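## Task

Lift the green tin from the low bookcase's middle shelf and set it on the bookcase's top surface. The robot must not tip over or finish leaning. The tin has to rest there by itself at the end, not because the robot is still holding it.

## Robot and tools

ROBOT. A Hello Robot Stretch 4 with one arm: an omni-wheel base, a lift riding a vertical mast, a telescoping arm that reaches forward, a three-joint wrist (yaw, pitch, roll) and a two-finger gripper. It stands about 1.6 m tall and the base rim lies within 0.23 m of the base origin. Cameras on the robot: head_camera, head_left_camera, head_right_camera (fisheye) and wrist_camera. A loose object may occasionally get nudged by something else.

FRAMES. Base frame: origin on the floor below the base centre, x ahead, y to the left, z up. hand_pose is reported in this frame and marks a point between the open fingertips; with all wrist joints at 0 its axes line up with the base frame. The printed position may be slightly off. Odometry frame is wherever the base frame was when the scene began.

execute_actions. Argument actions: a list holding one action or none (an empty list only reports state and images). Argument cameras: list of camera names, or "all"/null/omitted for every camera, [] for none; an unknown name rejects the call. An action may contain:
- base: exactly one relative move, measured from where the base last reported itself. translate_m: drive straight, metres, forward positive, -2 to 2. strafe_m: slide sideways, metres, left positive, -2 to 2. rotate_rad: spin in place, radians, counter-clockwise (left) positive, -3.2 to 3.2.
- joints: a dictionary of absolute targets by name (not offsets). lift_m 0 to 1.2 m (tolerance 0.004); arm_m 0 to 0.55 m extension (0.004); wrist_yaw_rad -1.134 to 4.276 (0 points ahead, positive turns left, 3.14 folded back, beyond 3.4 the arm may block it; 0.02); wrist_pitch_rad -1.117 to 4.259 (0 level, 1.57 pointing down; 0.05); wrist_roll_rad -1.117 to 4.259 (0 puts the fingers level with each other, positive turns clockwise viewed from behind; 0.02); gripper_m -0.038 to 0.141, the fingertip gap in metres (negative means fingers pressing together; 0.004). Joint targets outside range are clipped and reported; other bad values or unknown keys reject the whole call with no motion.
- pace: "slow", "default", "fast" or "max". Base speeds 0.1/0.3/0.4/0.6 m/s and turning 1/2/3/4 rad/s respectively, reduced once lift_m exceeds 0.2 (down to 0.3 m/s and 1 rad/s at full height).
- contact_limits: only key arm_m, 0 (gentlest) to 0.75 (strongest), default 0.5; the arm halts when it pushes harder.
- end_of_arm: "enable_torque", sent alone, re-powers wrist or gripper motors that shut off; they then hold in place.
Motions in one action begin together and may finish at different times. Anything not mentioned keeps chasing its previous target. An action cannot run past 15 s. A handy opening move unfolds the wrist: lift_m 0.4 with wrist_yaw_rad 0.

wait: seconds, 0 to 10; commands nothing and returns the usual state and images.
zoom_image: camera plus region [x0, y0, x1, y1] in pixels of that camera's latest full image, origin top-left, at most 504 by 504.
read_manual: section "licences"; returns only licence text.
finished_scene: scene, the integer of the current scene; ends it irreversibly and reports success, then gives the next task if any. Call it only once the object rests on the top by itself and the robot is still.

RESULTS. base_status and joint_status tell how each motion ended: "done" (for the base, wheels turned the commanded amount even if slipping); "off_target" (stopped short, may still push); "contact_stop_at_<key>" (hit something; that part goes slack, a slack lift can sink under load, slack wheels can roll); "limit_stop_at_<name>", including own_body (about to hit itself, likelier with pitch below -0.2 and roll below -0.4 or above 4) and tilt (leaning over 6 degrees; lift, arm, wheels go slack until it rights); "torque_fault" (wrist or gripper motor overloaded and went limp until enable_torque); "time_out". After these the old target is dropped. on_its_own lists things not commanded this call; "held at" there is a target, not a position. A stop in one call cancels the rest of that reply's movement calls.
lidar_m: 12 distances in metres from base origin, 30-degree sectors, first straight ahead then counter-clockwise (4th left, 7th behind, 10th right); "-" means nothing seen or closer than 0.25 m. Sees from about 0.15 m up to robot height; misses glass, thin legs, much behind.
wrist_depth_mm: 7x7 grid from top-left of median depths, 100 to 2000 mm, "-" if unknown; shows the robot's own body.
base_odometry: wheel-count based, heading -3.142 to 3.142, left positive. If turned_by_wheels and turned_by_imu disagree by more than about 0.1 rad, the base hit or slipped. base_tilt in degrees, forward and right positive, with a fixed bias up to about 1.5.
motor_effort: percent of maximum, positive toward larger joint values, bracket shows the peak; for wheel_0, wheel_1, wheel_2 positive turns the base right. Effort at rest outside its normal band suggests pushing or carrying. A held load shifts wrist_pitch_rad effort away from 0.

GRIPPING. Command gripper_m below the object's width; deeper squeezes pull the object toward the wrist by up to a third of the difference. Neither the reading nor "done" proves a grasp; a firm squeeze at gripper_m of 0 or more shows in gripper effort. Fingertips pressed on a surface may jam: raise the lift.

AVOID. Driving or turning with over 1 kg held and arm_m above 0.2, especially fast; strong pushes or pulls with a high gripper; pressing the gripper into things with base or arm moves (torque fault); dropping, slamming or knocking items over. Release the object and move away before finishing.

Each tool is called after "Emit:" as name(argument=value, ...), one argument or row to a line, values as JSON.

## Session

Emit:
execute_actions(
  actions=[],
)

Scene clock: 0.00 s.
base_odometry: x=+0.000 y=+0.000 heading=+0.000 (m, m, rad; odometry frame)
turned_by_wheels: +0.000 (rad since the last result)
turned_by_imu: +0.000 (rad since the last result)
base_tilt: forward=-1.1 right=+0.6 (deg)
lidar_m: 0.64 0.65 1.05 2.84 2.88 3.48 3.85 1.34 0.92 0.85 0.91 0.69
base_status: not commanded
joint_positions: lift_m=+0.240 arm_m=-0.001 wrist_yaw_rad=+3.102 wrist_pitch_rad=-0.008 wrist_roll_rad=-0.010 gripper_m=+0.057
joint_status: not commanded
motor_effort: lift_m=+20 arm_m=-1 wrist_yaw_rad=+0 wrist_pitch_rad=-7 wrist_roll_rad=+0 gripper_m=-4 wheel_0=+0 wheel_1=+0 wheel_2=+0 (%)
hand_pose: x=-0.1145 y=+0.0988 z=+0.4202 quat_wxyz=(+0.020, +0.004, -0.005, +1.000) (m; base frame)
wrist_depth_mm: - 136 - - - - - / - 118 160 - - - - / - 123 167 - - - - / 140 140 - - - - - / 219 - - - 1983 - 1921 / 226 1397 196 1255 1098 1098 1138 / 223 946 917 - 931 854 854
pictures: head_camera, head_left_camera, head_right_camera, wrist_camera
Images, in order (width x height): head_camera 420x560, head_left_camera 420x672, head_right_camera 420x672, wrist_camera 616x392.

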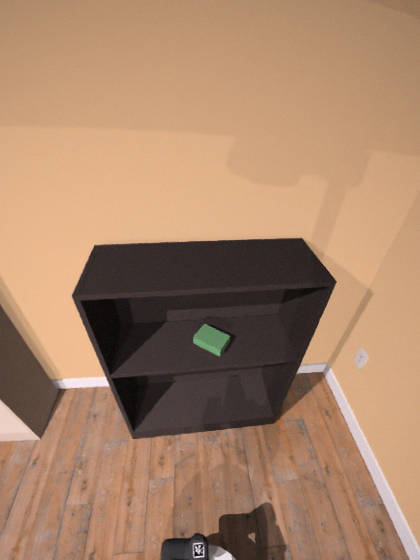

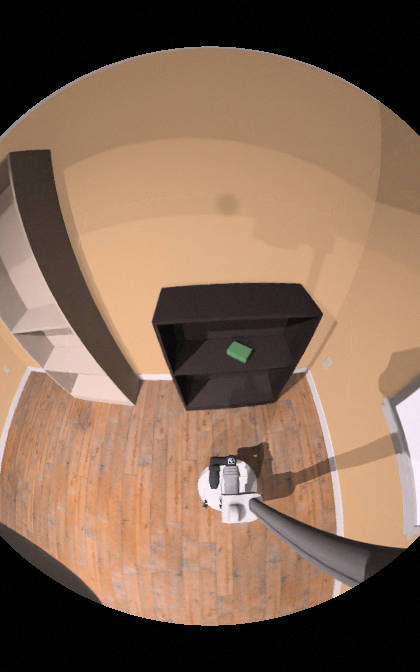

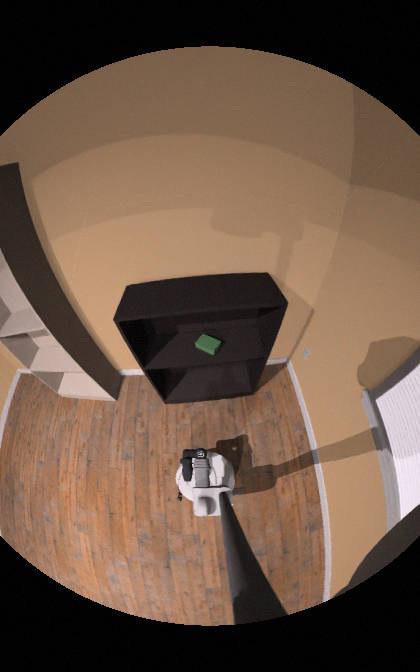

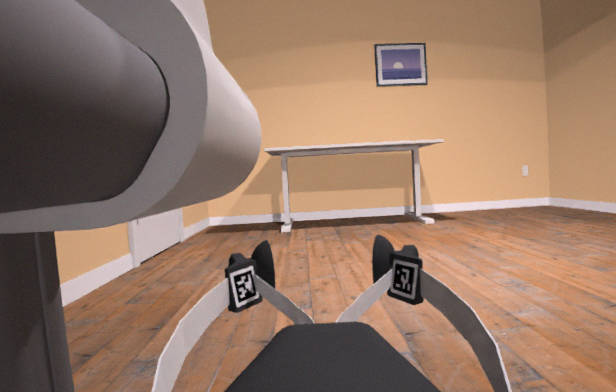

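Emit:
execute_actions(
  actions=[
    {"joints":{"lift_m":0.52,"wrist_yaw_rad":0,"gripper_m":0.14,"wrist_pitch_rad":0.2},"base":{"strafe_m":0.08},"pace":"fast"},
  ],
  cameras=["head_camera","wrist_camera"],
)

Emit:
zoom_image(
  camera="head_camera",
  region=[130,280,330,450],
)

Scene clock: 12.87 s.
base_odometry: x=+0.000 y=+0.080 heading=+0.000 (m, m, rad; odometry frame)
turned_by_wheels: +0.000 (rad since the last result)
turned_by_imu: +0.002 (rad since the last result)
base_tilt: forward=-1.0 right=+0.6 (deg)
lidar_m: 0.62 0.66 1.00 2.74 2.80 3.82 3.86 1.47 1.00 0.94 0.97 0.70
base_status: done
joint_positions: lift_m=+0.520 arm_m=-0.001 wrist_yaw_rad=+0.001 wrist_pitch_rad=+0.202 wrist_roll_rad=-0.010 gripper_m=+0.140
joint_status: all done
motor_effort: lift_m=+22(24) arm_m=-1(1) wrist_yaw_rad=-3(5) wrist_pitch_rad=-5(5) wrist_roll_rad=+0(1) gripper_m=+0(5) wheel_0=-1(9) wheel_1=+2(7) wheel_2=+0(0) (%)
hand_pose: x=+0.4529 y=-0.0873 z=+0.6402 quat_wxyz=(+0.995, -0.005, +0.101, +0.001) (m; base frame)
wrist_depth_mm: 449 627 634 634 640 640 609 / 449 647 661 661 668 668 609 / 455 615 683 627 500 627 580 / 477 521 488 723 723 732 609 / 820 585 750 759 759 750 640 / 866 559 798 778 788 788 640 / 917 554 820 - 831 831 668
pictures: head_camera, wrist_camera
Images, in order (width x height): head_camera 420x560, wrist_camera 616x392.

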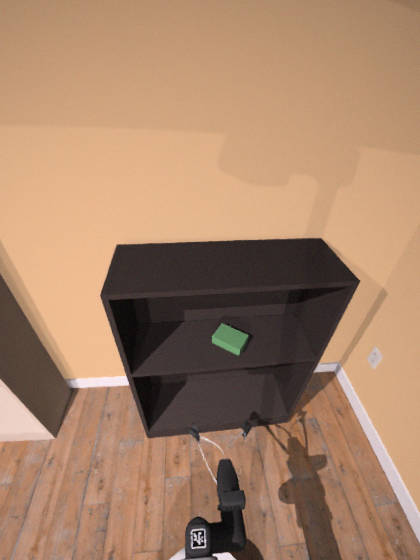

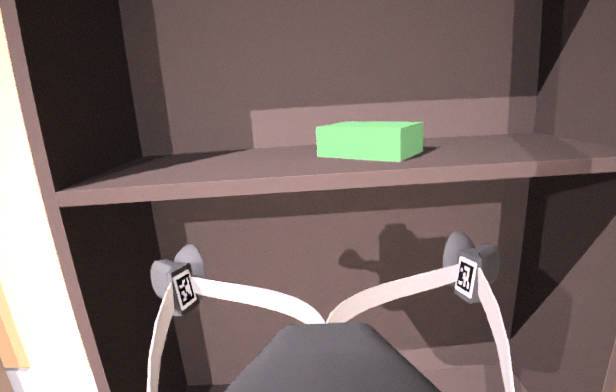

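Region (130, 280, 330, 450) of head_camera's 420x560 image, scaled by 2.520, with more detail than that image has; it fills the top 428 rows of this view, and the rest is white.

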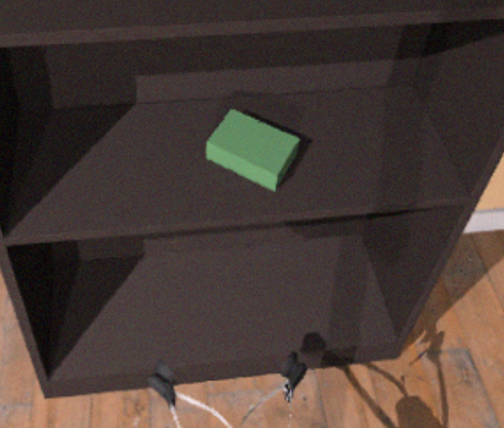

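Emit:
execute_actions(
  actions=[
    {"joints":{"lift_m":0.53,"wrist_yaw_rad":1.0,"wrist_pitch_rad":0.1,"arm_m":0.15},"base":{"strafe_m":-0.43},"pace":"fast"},
  ],
  cameras=["head_camera","wrist_camera"],
)

Scene clock: 41.40 s.
base_odometry: x=+0.000 y=-0.350 heading=+0.000 (m, m, rad; odometry frame)
turned_by_wheels: +0.000 (rad since the last result)
turned_by_imu: +0.003 (rad since the last result)
base_tilt: forward=-1.1 right=+0.6 (deg)
lidar_m: 0.65 0.70 0.93 3.18 3.21 3.23 2.53 0.78 0.54 0.51 0.53 0.78
base_status: done
joint_positions: lift_m=+0.530 arm_m=+0.149 wrist_yaw_rad=+1.000 wrist_pitch_rad=+0.102 wrist_roll_rad=-0.010 gripper_m=+0.140
joint_status: all done
motor_effort: lift_m=+21(24) arm_m=+6(8) wrist_yaw_rad=+0(3) wrist_pitch_rad=-6(10) wrist_roll_rad=+0(1) gripper_m=-1(0) wheel_0=+1(10) wheel_1=+0(9) wheel_2=+0(1) (%)
hand_pose: x=+0.5485 y=+0.1942 z=+0.6786 quat_wxyz=(+0.876, -0.029, +0.043, +0.479) (m; base frame)
wrist_depth_mm: - - 683 741 654 512 436 / - - 1118 759 668 525 445 / - - 1160 778 691 544 455 / - - 1205 647 525 355 449 / - - 1205 788 389 262 294 / 1756 1618 759 768 691 544 466 / 1281 1255 1229 - 715 591 496
pictures: head_camera, wrist_camera
Images, in order (width x height): head_camera 420x560, wrist_camera 616x392.

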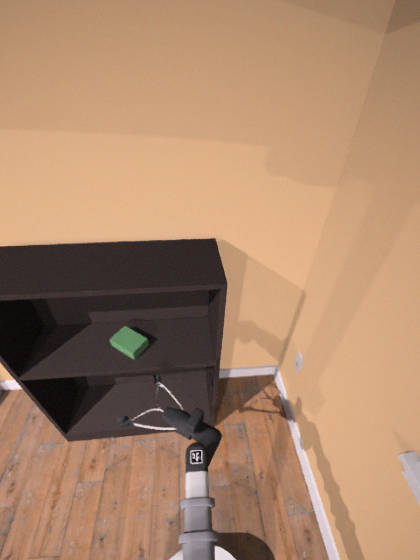

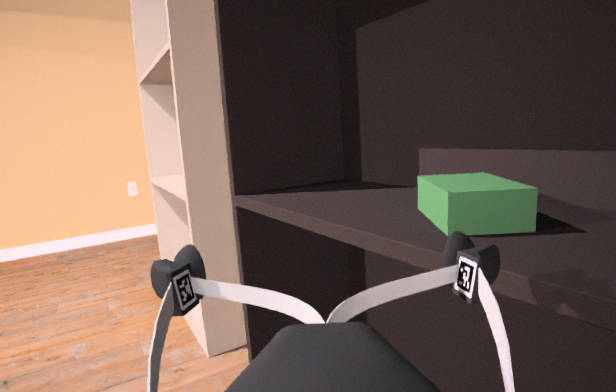

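Emit:
execute_actions(
  actions=[
    {"joints":{"lift_m":0.62},"pace":"fast"},
  ],
  cameras=[],
)

Emit:
execute_actions(
  actions=[
    {"joints":{"arm_m":0.37},"base":{"strafe_m":0.03}},
  ],
  cameras=["head_camera","wrist_camera"],
)

Scene clock: 57.00 s.
base_odometry: x=+0.000 y=-0.350 heading=+0.000 (m, m, rad; odometry frame)
turned_by_wheels: +0.000 (rad since the last result)
turned_by_imu: +0.001 (rad since the last result)
base_tilt: forward=-1.1 right=+0.6 (deg)
lidar_m: 0.65 0.70 0.92 3.17 3.21 3.23 2.51 0.77 0.54 0.50 0.53 0.78
base_status: not commanded
joint_positions: lift_m=+0.620 arm_m=+0.149 wrist_yaw_rad=+1.000 wrist_pitch_rad=+0.102 wrist_roll_rad=-0.010 gripper_m=+0.140
joint_status: all done
motor_effort: lift_m=+22(22) arm_m=+6(6) wrist_yaw_rad=+0(1) wrist_pitch_rad=-6(6) wrist_roll_rad=+0(1) gripper_m=+0(0) wheel_0=+1(0) wheel_1=-1(1) wheel_2=+0(0) (%)
hand_pose: x=+0.5485 y=+0.1942 z=+0.7686 quat_wxyz=(+0.876, -0.029, +0.043, +0.479) (m; base frame)
wrist_depth_mm: - - 676 691 640 512 439 / - - 1118 768 668 525 445 / - - 1160 768 691 544 459 / - - 1205 788 715 554 466 / - - 1205 627 591 368 469 / 1983 1863 750 445 379 364 377 / 1464 1397 1336 - 525 312 298
pictures: none
No camera images: the call's "cameras" was empty. Leave "cameras" out to get every camera's image.

Scene clock: 58.77 s.
base_odometry: x=+0.000 y=-0.320 heading=+0.000 (m, m, rad; odometry frame)
turned_by_wheels: +0.000 (rad since the last result)
turned_by_imu: +0.001 (rad since the last result)
base_tilt: forward=-1.0 right=+0.7 (deg)
lidar_m: 0.65 0.70 0.94 3.15 3.18 3.22 2.46 0.84 0.59 0.52 0.57 0.81
base_status: done
joint_positions: lift_m=+0.620 arm_m=+0.369 wrist_yaw_rad=+1.000 wrist_pitch_rad=+0.102 wrist_roll_rad=-0.010 gripper_m=+0.140
joint_status: all done
motor_effort: lift_m=+22(22) arm_m=+6(6) wrist_yaw_rad=+0(1) wrist_pitch_rad=-6(6) wrist_roll_rad=+0(0) gripper_m=+0(0) wheel_0=+2(5) wheel_1=-2(10) wheel_2=+0(1) (%)
hand_pose: x=+0.7685 y=+0.1942 z=+0.7686 quat_wxyz=(+0.876, -0.029, +0.043, +0.479) (m; base frame)
wrist_depth_mm: - 549 615 496 375 294 254 / - 559 640 517 382 300 259 / - 574 654 539 397 310 264 / - 591 661 559 404 317 268 / - 597 634 554 418 293 273 / 1921 517 382 307 357 312 282 / 1464 1336 338 - 322 300 283
pictures: head_camera, wrist_camera
Images, in order (width x height): head_camera 420x560, wrist_camera 616x392.

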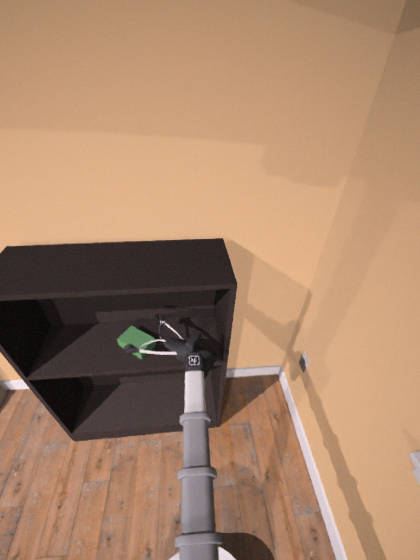

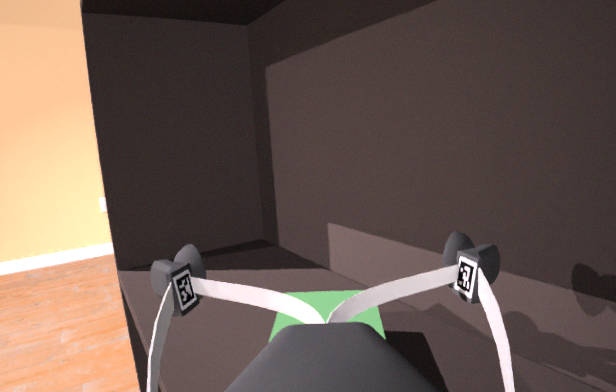

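Emit:
execute_actions(
  actions=[
    {"joints":{"lift_m":0.55},"pace":"slow"},
  ],
  cameras=["head_camera","wrist_camera"],
)

Scene clock: 65.97 s.
base_odometry: x=+0.000 y=-0.320 heading=+0.000 (m, m, rad; odometry frame)
turned_by_wheels: +0.000 (rad since the last result)
turned_by_imu: +0.001 (rad since the last result)
base_tilt: forward=-1.1 right=+0.6 (deg)
lidar_m: 0.67 0.68 0.92 3.15 3.18 3.19 2.45 0.83 0.58 0.54 0.56 0.80
base_status: not commanded
joint_positions: lift_m=+0.550 arm_m=+0.369 wrist_yaw_rad=+1.000 wrist_pitch_rad=+0.102 wrist_roll_rad=-0.010 gripper_m=+0.140
joint_status: all done
motor_effort: lift_m=+16(22) arm_m=+6(6) wrist_yaw_rad=-1(0) wrist_pitch_rad=-7(6) wrist_roll_rad=-1(0) gripper_m=-1(2) wheel_0=+2(2) wheel_1=-2(2) wheel_2=+0(0) (%)
hand_pose: x=+0.7685 y=+0.1942 z=+0.6990 quat_wxyz=(+0.876, -0.029, +0.043, +0.479) (m; base frame)
wrist_depth_mm: - 549 615 496 373 296 254 / - 559 640 521 382 301 259 / - 574 647 535 397 309 264 / - 591 654 564 410 319 268 / - 492 418 264 343 294 273 / 1756 597 245 216 218 237 244 / 1308 1205 219 - 208 195 195
pictures: head_camera, wrist_camera
Images, in order (width x height): head_camera 420x560, wrist_camera 616x392.

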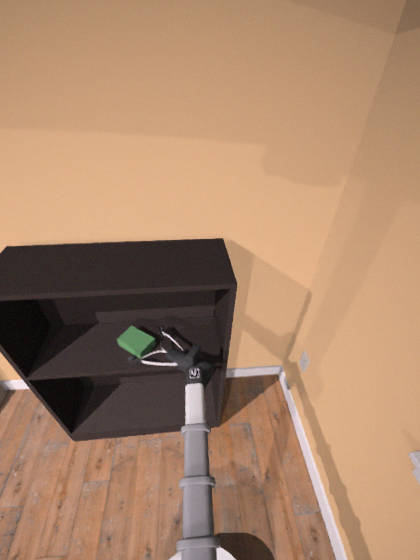

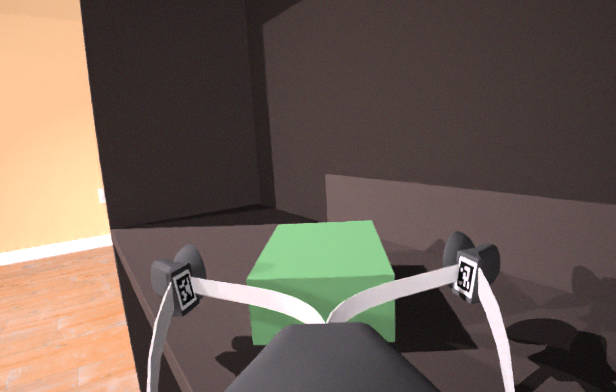

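Emit:
execute_actions(
  actions=[
    {"joints":{"lift_m":0.54,"arm_m":0.391},"base":{"strafe_m":0.034},"pace":"slow"},
  ],
  cameras=["wrist_camera"],
)

Emit:
execute_actions(
  actions=[
    {"joints":{"gripper_m":0.02}},
  ],
  cameras=["wrist_camera"],
)

Emit:
execute_actions(
  actions=[
    {"joints":{"lift_m":0.58}},
  ],
  cameras=["wrist_camera","head_camera"],
)

Scene clock: 73.23 s.
base_odometry: x=+0.000 y=-0.286 heading=+0.000 (m, m, rad; odometry frame)
turned_by_wheels: +0.000 (rad since the last result)
turned_by_imu: +0.001 (rad since the last result)
base_tilt: forward=-1.1 right=+0.6 (deg)
lidar_m: 0.65 0.69 1.30 3.10 3.12 3.22 2.63 0.88 0.60 0.57 0.61 0.88
base_status: done
joint_positions: lift_m=+0.540 arm_m=+0.390 wrist_yaw_rad=+1.000 wrist_pitch_rad=+0.102 wrist_roll_rad=-0.010 gripper_m=+0.140
joint_status: all done
motor_effort: lift_m=+16(16) arm_m=+6(6) wrist_yaw_rad=+0(1) wrist_pitch_rad=-6(6) wrist_roll_rad=+0(0) gripper_m=+0(2) wheel_0=+0(5) wheel_1=+0(7) wheel_2=+0(0) (%)
hand_pose: x=+0.7894 y=+0.1942 z=+0.6891 quat_wxyz=(+0.876, -0.029, +0.043, +0.479) (m; base frame)
wrist_depth_mm: - 521 580 459 343 272 235 / - 535 603 477 355 278 240 / - 539 615 500 364 287 246 / - 549 615 517 377 294 251 / - 410 382 232 276 271 256 / 1756 283 191 180 182 220 224 / 1308 218 193 - 190 179 180
pictures: wrist_camera
Images, in order (width x height): wrist_camera 616x392.

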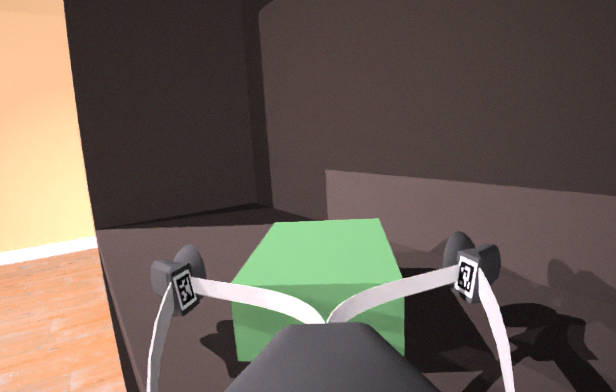

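Scene clock: 75.40 s.
base_odometry: x=+0.000 y=-0.286 heading=+0.000 (m, m, rad; odometry frame)
turned_by_wheels: +0.000 (rad since the last result)
turned_by_imu: +0.001 (rad since the last result)
base_tilt: forward=-1.0 right=+0.6 (deg)
lidar_m: 0.65 0.70 1.29 3.12 3.14 3.22 2.66 0.87 0.60 0.57 0.61 0.87
base_status: not commanded
joint_positions: lift_m=+0.540 arm_m=+0.390 wrist_yaw_rad=+1.000 wrist_pitch_rad=+0.103 wrist_roll_rad=-0.010 gripper_m=+0.021
joint_status: all done
motor_effort: lift_m=+16(16) arm_m=+6(6) wrist_yaw_rad=+0(0) wrist_pitch_rad=-8(8) wrist_roll_rad=-1(0) gripper_m=-37(38) wheel_0=-1(1) wheel_1=+1(1) wheel_2=+0(0) (%)
hand_pose: x=+0.7895 y=+0.1942 z=+0.6889 quat_wxyz=(+0.876, -0.029, +0.043, +0.479) (m; base frame)
wrist_depth_mm: - 521 585 459 342 272 234 / - 535 597 477 353 278 240 / - 544 615 496 366 286 247 / - 549 615 512 375 293 252 / - 410 387 225 216 289 256 / 1756 281 179 171 168 177 222 / 1308 205 191 - 179 180 -
pictures: wrist_camera
Images, in order (width x height): wrist_camera 616x392.

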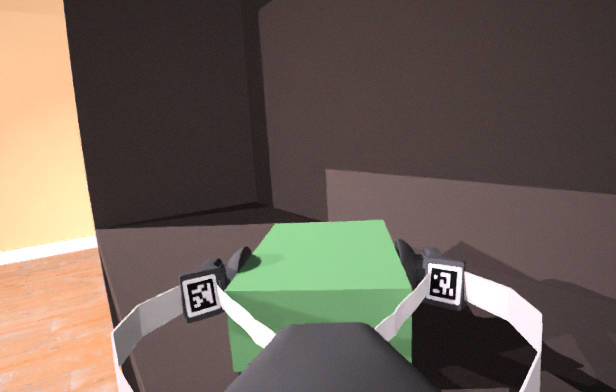

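Scene clock: 76.40 s.
base_odometry: x=+0.000 y=-0.286 heading=+0.000 (m, m, rad; odometry frame)
turned_by_wheels: +0.000 (rad since the last result)
turned_by_imu: +0.000 (rad since the last result)
base_tilt: forward=-1.0 right=+0.6 (deg)
lidar_m: 0.66 0.69 1.31 3.12 3.16 3.24 2.67 0.85 0.61 0.57 0.60 0.86
base_status: not commanded
joint_positions: lift_m=+0.580 arm_m=+0.390 wrist_yaw_rad=+1.000 wrist_pitch_rad=+0.103 wrist_roll_rad=-0.010 gripper_m=+0.021
joint_status: all done
motor_effort: lift_m=+22(24) arm_m=+6(6) wrist_yaw_rad=+0(1) wrist_pitch_rad=-8(9) wrist_roll_rad=+0(0) gripper_m=-36(38) wheel_0=-1(0) wheel_1=+1(1) wheel_2=+0(0) (%)
hand_pose: x=+0.7895 y=+0.1942 z=+0.7283 quat_wxyz=(+0.876, -0.029, +0.043, +0.479) (m; base frame)
wrist_depth_mm: - 525 585 459 345 272 235 / - 525 597 477 353 279 240 / - 539 621 496 364 286 246 / - 549 627 517 377 293 251 / - 535 512 225 216 290 257 / 1808 377 179 171 168 177 255 / 1366 272 255 - 240 240 232
pictures: head_camera, wrist_camera
Images, in order (width x height): head_camera 420x560, wrist_camera 616x392.

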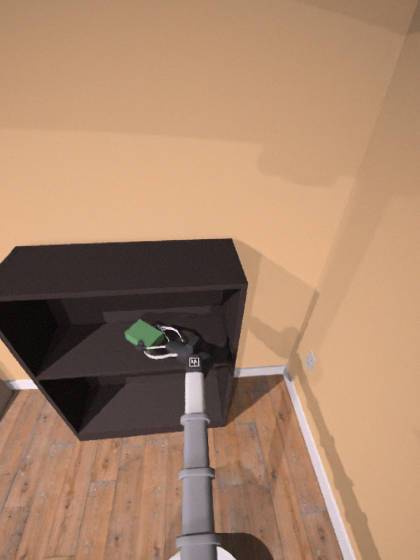

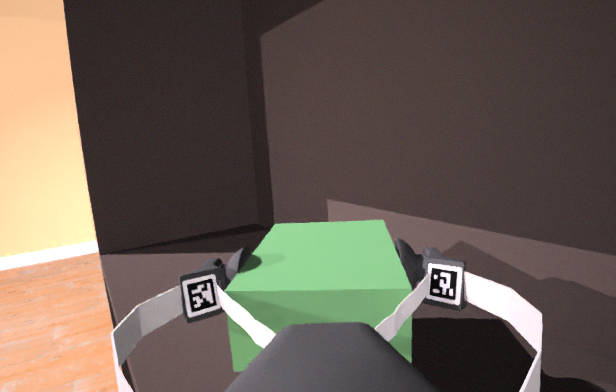

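Emit:
execute_actions(
  actions=[
    {"joints":{"arm_m":0.1}},
  ],
  cameras=[],
)

Emit:
execute_actions(
  actions=[
    {"joints":{"lift_m":1.06},"pace":"fast"},
  ],
  cameras=["wrist_camera","head_camera"],
)

Scene clock: 83.97 s.
base_odometry: x=+0.000 y=-0.286 heading=+0.000 (m, m, rad; odometry frame)
turned_by_wheels: +0.000 (rad since the last result)
turned_by_imu: +0.002 (rad since the last result)
base_tilt: forward=-1.1 right=+0.6 (deg)
lidar_m: 0.65 0.56 1.28 3.10 3.13 3.22 2.66 0.87 0.61 0.57 0.60 0.87
base_status: not commanded
joint_positions: lift_m=+0.580 arm_m=+0.101 wrist_yaw_rad=+1.000 wrist_pitch_rad=+0.103 wrist_roll_rad=-0.010 gripper_m=+0.021
joint_status: all done
motor_effort: lift_m=+22(22) arm_m=-6(6) wrist_yaw_rad=-1(1) wrist_pitch_rad=-9(9) wrist_roll_rad=-1(0) gripper_m=-36(36) wheel_0=-1(0) wheel_1=+1(1) wheel_2=+0(0) (%)
hand_pose: x=+0.5006 y=+0.1943 z=+0.7282 quat_wxyz=(+0.876, -0.029, +0.043, +0.479) (m; base frame)
wrist_depth_mm: - - 1098 668 707 559 477 / - - 1138 691 732 574 488 / - - 1160 699 750 591 496 / - - 1229 691 741 603 504 / - - 1205 225 216 449 427 / 1808 1708 178 171 168 177 297 / 1397 1336 1255 - 750 647 530
pictures: none
No camera images: the call's "cameras" was empty. Leave "cameras" out to get every camera's image.

Scene clock: 86.27 s.
base_odometry: x=+0.000 y=-0.286 heading=+0.000 (m, m, rad; odometry frame)
turned_by_wheels: +0.000 (rad since the last result)
turned_by_imu: +0.001 (rad since the last result)
base_tilt: forward=-1.1 right=+0.6 (deg)
lidar_m: 0.65 0.56 1.30 3.10 3.18 3.23 2.65 0.87 0.63 0.57 0.59 0.87
base_status: not commanded
joint_positions: lift_m=+1.060 arm_m=+0.101 wrist_yaw_rad=+1.000 wrist_pitch_rad=+0.103 wrist_roll_rad=-0.010 gripper_m=+0.021
joint_status: all done
motor_effort: lift_m=+22(23) arm_m=-6(6) wrist_yaw_rad=-1(1) wrist_pitch_rad=-9(9) wrist_roll_rad=+0(0) gripper_m=-37(38) wheel_0=-1(0) wheel_1=+0(1) wheel_2=+0(0) (%)
hand_pose: x=+0.5006 y=+0.1943 z=+1.2083 quat_wxyz=(+0.876, -0.029, +0.043, +0.479) (m; base frame)
wrist_depth_mm: - - 1118 1098 798 627 530 / - - 1138 1118 809 640 539 / - - 1182 1182 842 654 549 / - - 1229 1229 878 676 559 / - - 1205 226 217 627 559 / - - 179 171 168 177 418 / - - 1921 - 574 357 334
pictures: head_camera, wrist_camera
Images, in order (width x height): head_camera 420x560, wrist_camera 616x392.

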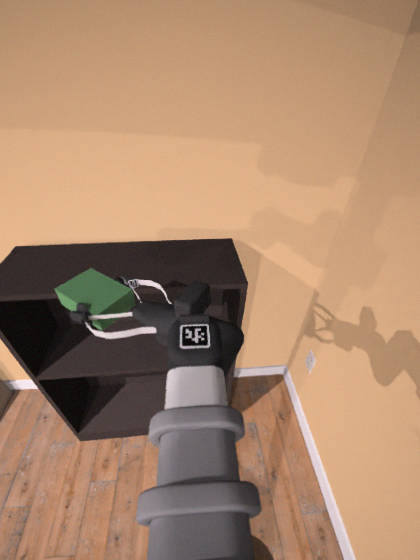

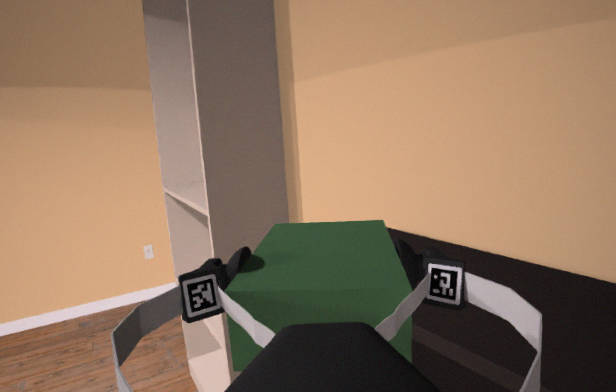

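Emit:
execute_actions(
  actions=[
    {"joints":{"arm_m":0.38,"lift_m":1.0}},
  ],
  cameras=["wrist_camera","head_camera"],
)

Scene clock: 91.93 s.
base_odometry: x=+0.000 y=-0.286 heading=+0.000 (m, m, rad; odometry frame)
turned_by_wheels: +0.000 (rad since the last result)
turned_by_imu: +0.002 (rad since the last result)
base_tilt: forward=-1.1 right=+0.6 (deg)
lidar_m: 0.64 0.70 1.30 3.11 3.14 3.24 2.63 0.88 0.60 0.58 0.60 0.88
base_status: not commanded
joint_positions: lift_m=+1.000 arm_m=+0.379 wrist_yaw_rad=+1.000 wrist_pitch_rad=+0.103 wrist_roll_rad=-0.010 gripper_m=+0.021
joint_status: all done
motor_effort: lift_m=+17(20) arm_m=+6(6) wrist_yaw_rad=+0(1) wrist_pitch_rad=-9(9) wrist_roll_rad=+0(0) gripper_m=-37(37) wheel_0=-1(1) wheel_1=+0(1) wheel_2=+0(0) (%)
hand_pose: x=+0.7784 y=+0.1942 z=+1.1487 quat_wxyz=(+0.876, -0.029, +0.043, +0.479) (m; base frame)
wrist_depth_mm: - 976 946 597 442 345 296 / - 991 1008 621 455 353 298 / - 1025 1060 647 469 362 307 / - 1060 1098 676 484 370 310 / - 1025 525 226 216 368 319 / - 413 179 171 168 177 317 / - 296 262 - 246 246 238
pictures: head_camera, wrist_camera
Images, in order (width x height): head_camera 420x560, wrist_camera 616x392.

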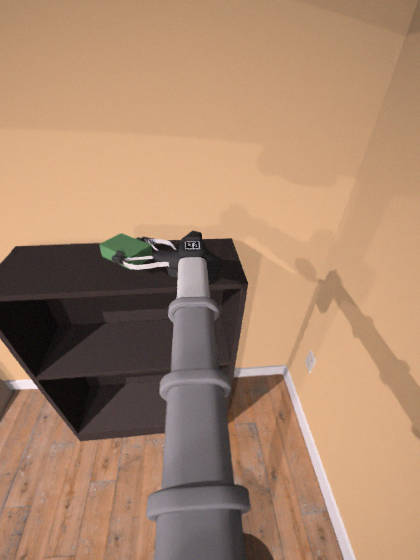

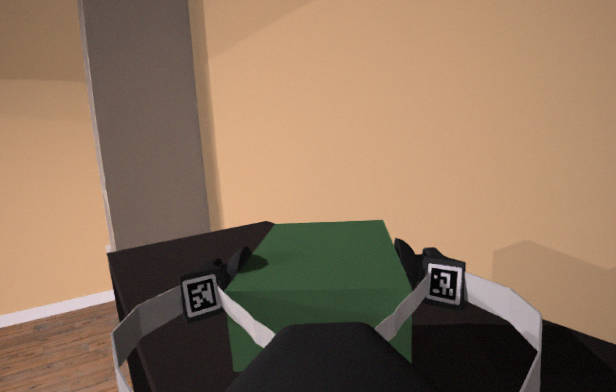

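Emit:
execute_actions(
  actions=[
    {"joints":{"lift_m":0.958},"pace":"slow"},
  ],
  cameras=[],
)

Emit:
execute_actions(
  actions=[
    {"joints":{"gripper_m":0.13}},
  ],
  cameras=["wrist_camera"],
)

Emit:
execute_actions(
  actions=[
    {"joints":{"lift_m":1.04},"pace":"fast"},
  ],
  cameras=["wrist_camera","head_camera"],
)

Scene clock: 98.10 s.
base_odometry: x=+0.000 y=-0.286 heading=+0.000 (m, m, rad; odometry frame)
turned_by_wheels: +0.000 (rad since the last result)
turned_by_imu: +0.001 (rad since the last result)
base_tilt: forward=-1.1 right=+0.7 (deg)
lidar_m: 0.66 0.68 1.29 3.11 3.14 3.23 2.63 0.89 0.63 0.58 0.58 0.88
base_status: not commanded
joint_positions: lift_m=+0.958 arm_m=+0.379 wrist_yaw_rad=+1.000 wrist_pitch_rad=+0.103 wrist_roll_rad=-0.010 gripper_m=+0.021
joint_status: all done
motor_effort: lift_m=+16(16) arm_m=+6(6) wrist_yaw_rad=-1(1) wrist_pitch_rad=-9(9) wrist_roll_rad=-1(0) gripper_m=-36(37) wheel_0=+0(0) wheel_1=+1(0) wheel_2=+0(0) (%)
hand_pose: x=+0.7784 y=+0.1942 z=+1.1067 quat_wxyz=(+0.876, -0.029, +0.043, +0.479) (m; base frame)
wrist_depth_mm: - 991 931 597 439 345 296 / - 991 976 627 452 353 298 / - 1025 1060 647 466 362 306 / - 1042 1008 615 480 370 310 / - 452 392 225 216 343 315 / - 306 178 171 168 177 225 / - 569 194 - 183 183 -
pictures: none
No camera images: the call's "cameras" was empty. Leave "cameras" out to get every camera's image.

Scene clock: 100.10 s.
base_odometry: x=+0.000 y=-0.286 heading=+0.000 (m, m, rad; odometry frame)
turned_by_wheels: +0.000 (rad since the last result)
turned_by_imu: +0.001 (rad since the last result)
base_tilt: forward=-1.1 right=+0.6 (deg)
lidar_m: 0.65 0.67 1.31 3.11 3.12 3.21 2.63 0.87 0.61 0.54 0.60 0.86
base_status: not commanded
joint_positions: lift_m=+0.958 arm_m=+0.379 wrist_yaw_rad=+1.000 wrist_pitch_rad=+0.103 wrist_roll_rad=-0.010 gripper_m=+0.130
joint_status: all done
motor_effort: lift_m=+16(17) arm_m=+6(6) wrist_yaw_rad=-1(1) wrist_pitch_rad=-7(9) wrist_roll_rad=+0(0) gripper_m=+1(38) wheel_0=+0(0) wheel_1=+1(1) wheel_2=+0(0) (%)
hand_pose: x=+0.7785 y=+0.1942 z=+1.1069 quat_wxyz=(+0.876, -0.029, +0.043, +0.479) (m; base frame)
wrist_depth_mm: - 976 931 597 442 343 294 / - 991 991 621 452 353 298 / - 1042 1060 647 469 364 304 / - 1042 1025 634 480 373 310 / - 455 387 238 282 306 314 / - 312 198 187 189 218 228 / - 580 201 - 193 182 183
pictures: wrist_camera
Images, in order (width x height): wrist_camera 616x392.

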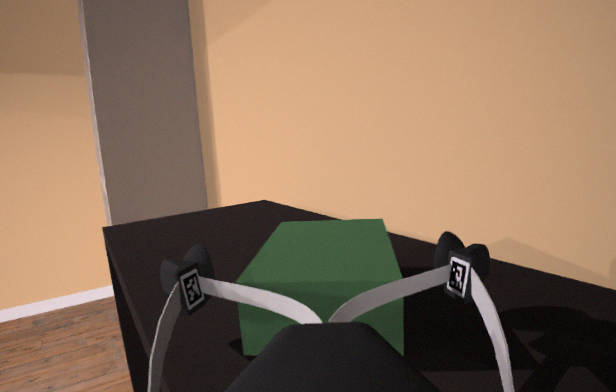

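Scene clock: 101.20 s.
base_odometry: x=+0.000 y=-0.286 heading=+0.000 (m, m, rad; odometry frame)
turned_by_wheels: +0.000 (rad since the last result)
turned_by_imu: +0.000 (rad since the last result)
base_tilt: forward=-1.1 right=+0.7 (deg)
lidar_m: 0.65 0.69 1.31 3.12 3.14 3.21 2.64 0.85 0.60 0.56 0.59 0.86
base_status: not commanded
joint_positions: lift_m=+1.040 arm_m=+0.379 wrist_yaw_rad=+1.000 wrist_pitch_rad=+0.103 wrist_roll_rad=-0.010 gripper_m=+0.130
joint_status: all done
motor_effort: lift_m=+22(23) arm_m=+6(6) wrist_yaw_rad=-1(1) wrist_pitch_rad=-7(7) wrist_roll_rad=+0(0) gripper_m=+0(2) wheel_0=-1(0) wheel_1=+1(0) wheel_2=+0(0) (%)
hand_pose: x=+0.7785 y=+0.1942 z=+1.1885 quat_wxyz=(+0.876, -0.029, +0.043, +0.479) (m; base frame)
wrist_depth_mm: - 991 946 603 442 343 296 / - 991 991 621 452 353 298 / - 1025 1060 647 466 364 304 / - 1060 1098 676 480 370 312 / - 1078 654 627 500 343 320 / - 484 389 312 325 357 325 / - 574 343 - 324 306 319
pictures: head_camera, wrist_camera
Images, in order (width x height): head_camera 420x560, wrist_camera 616x392.

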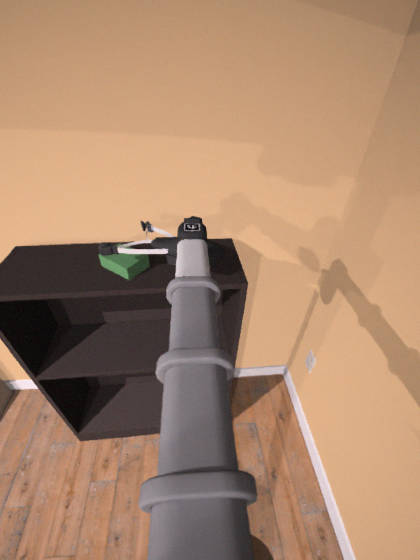

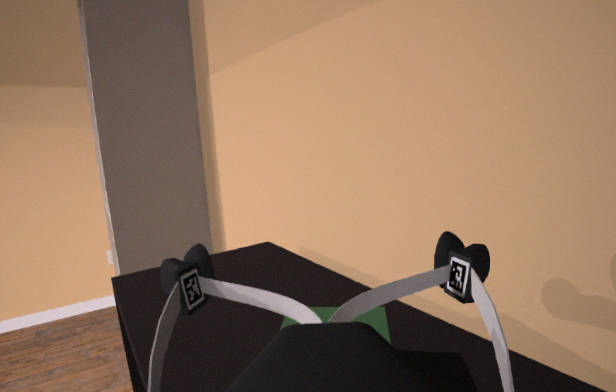

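Emit:
finished_scene(
  scene=1,
)

The scene is finished: the task was done.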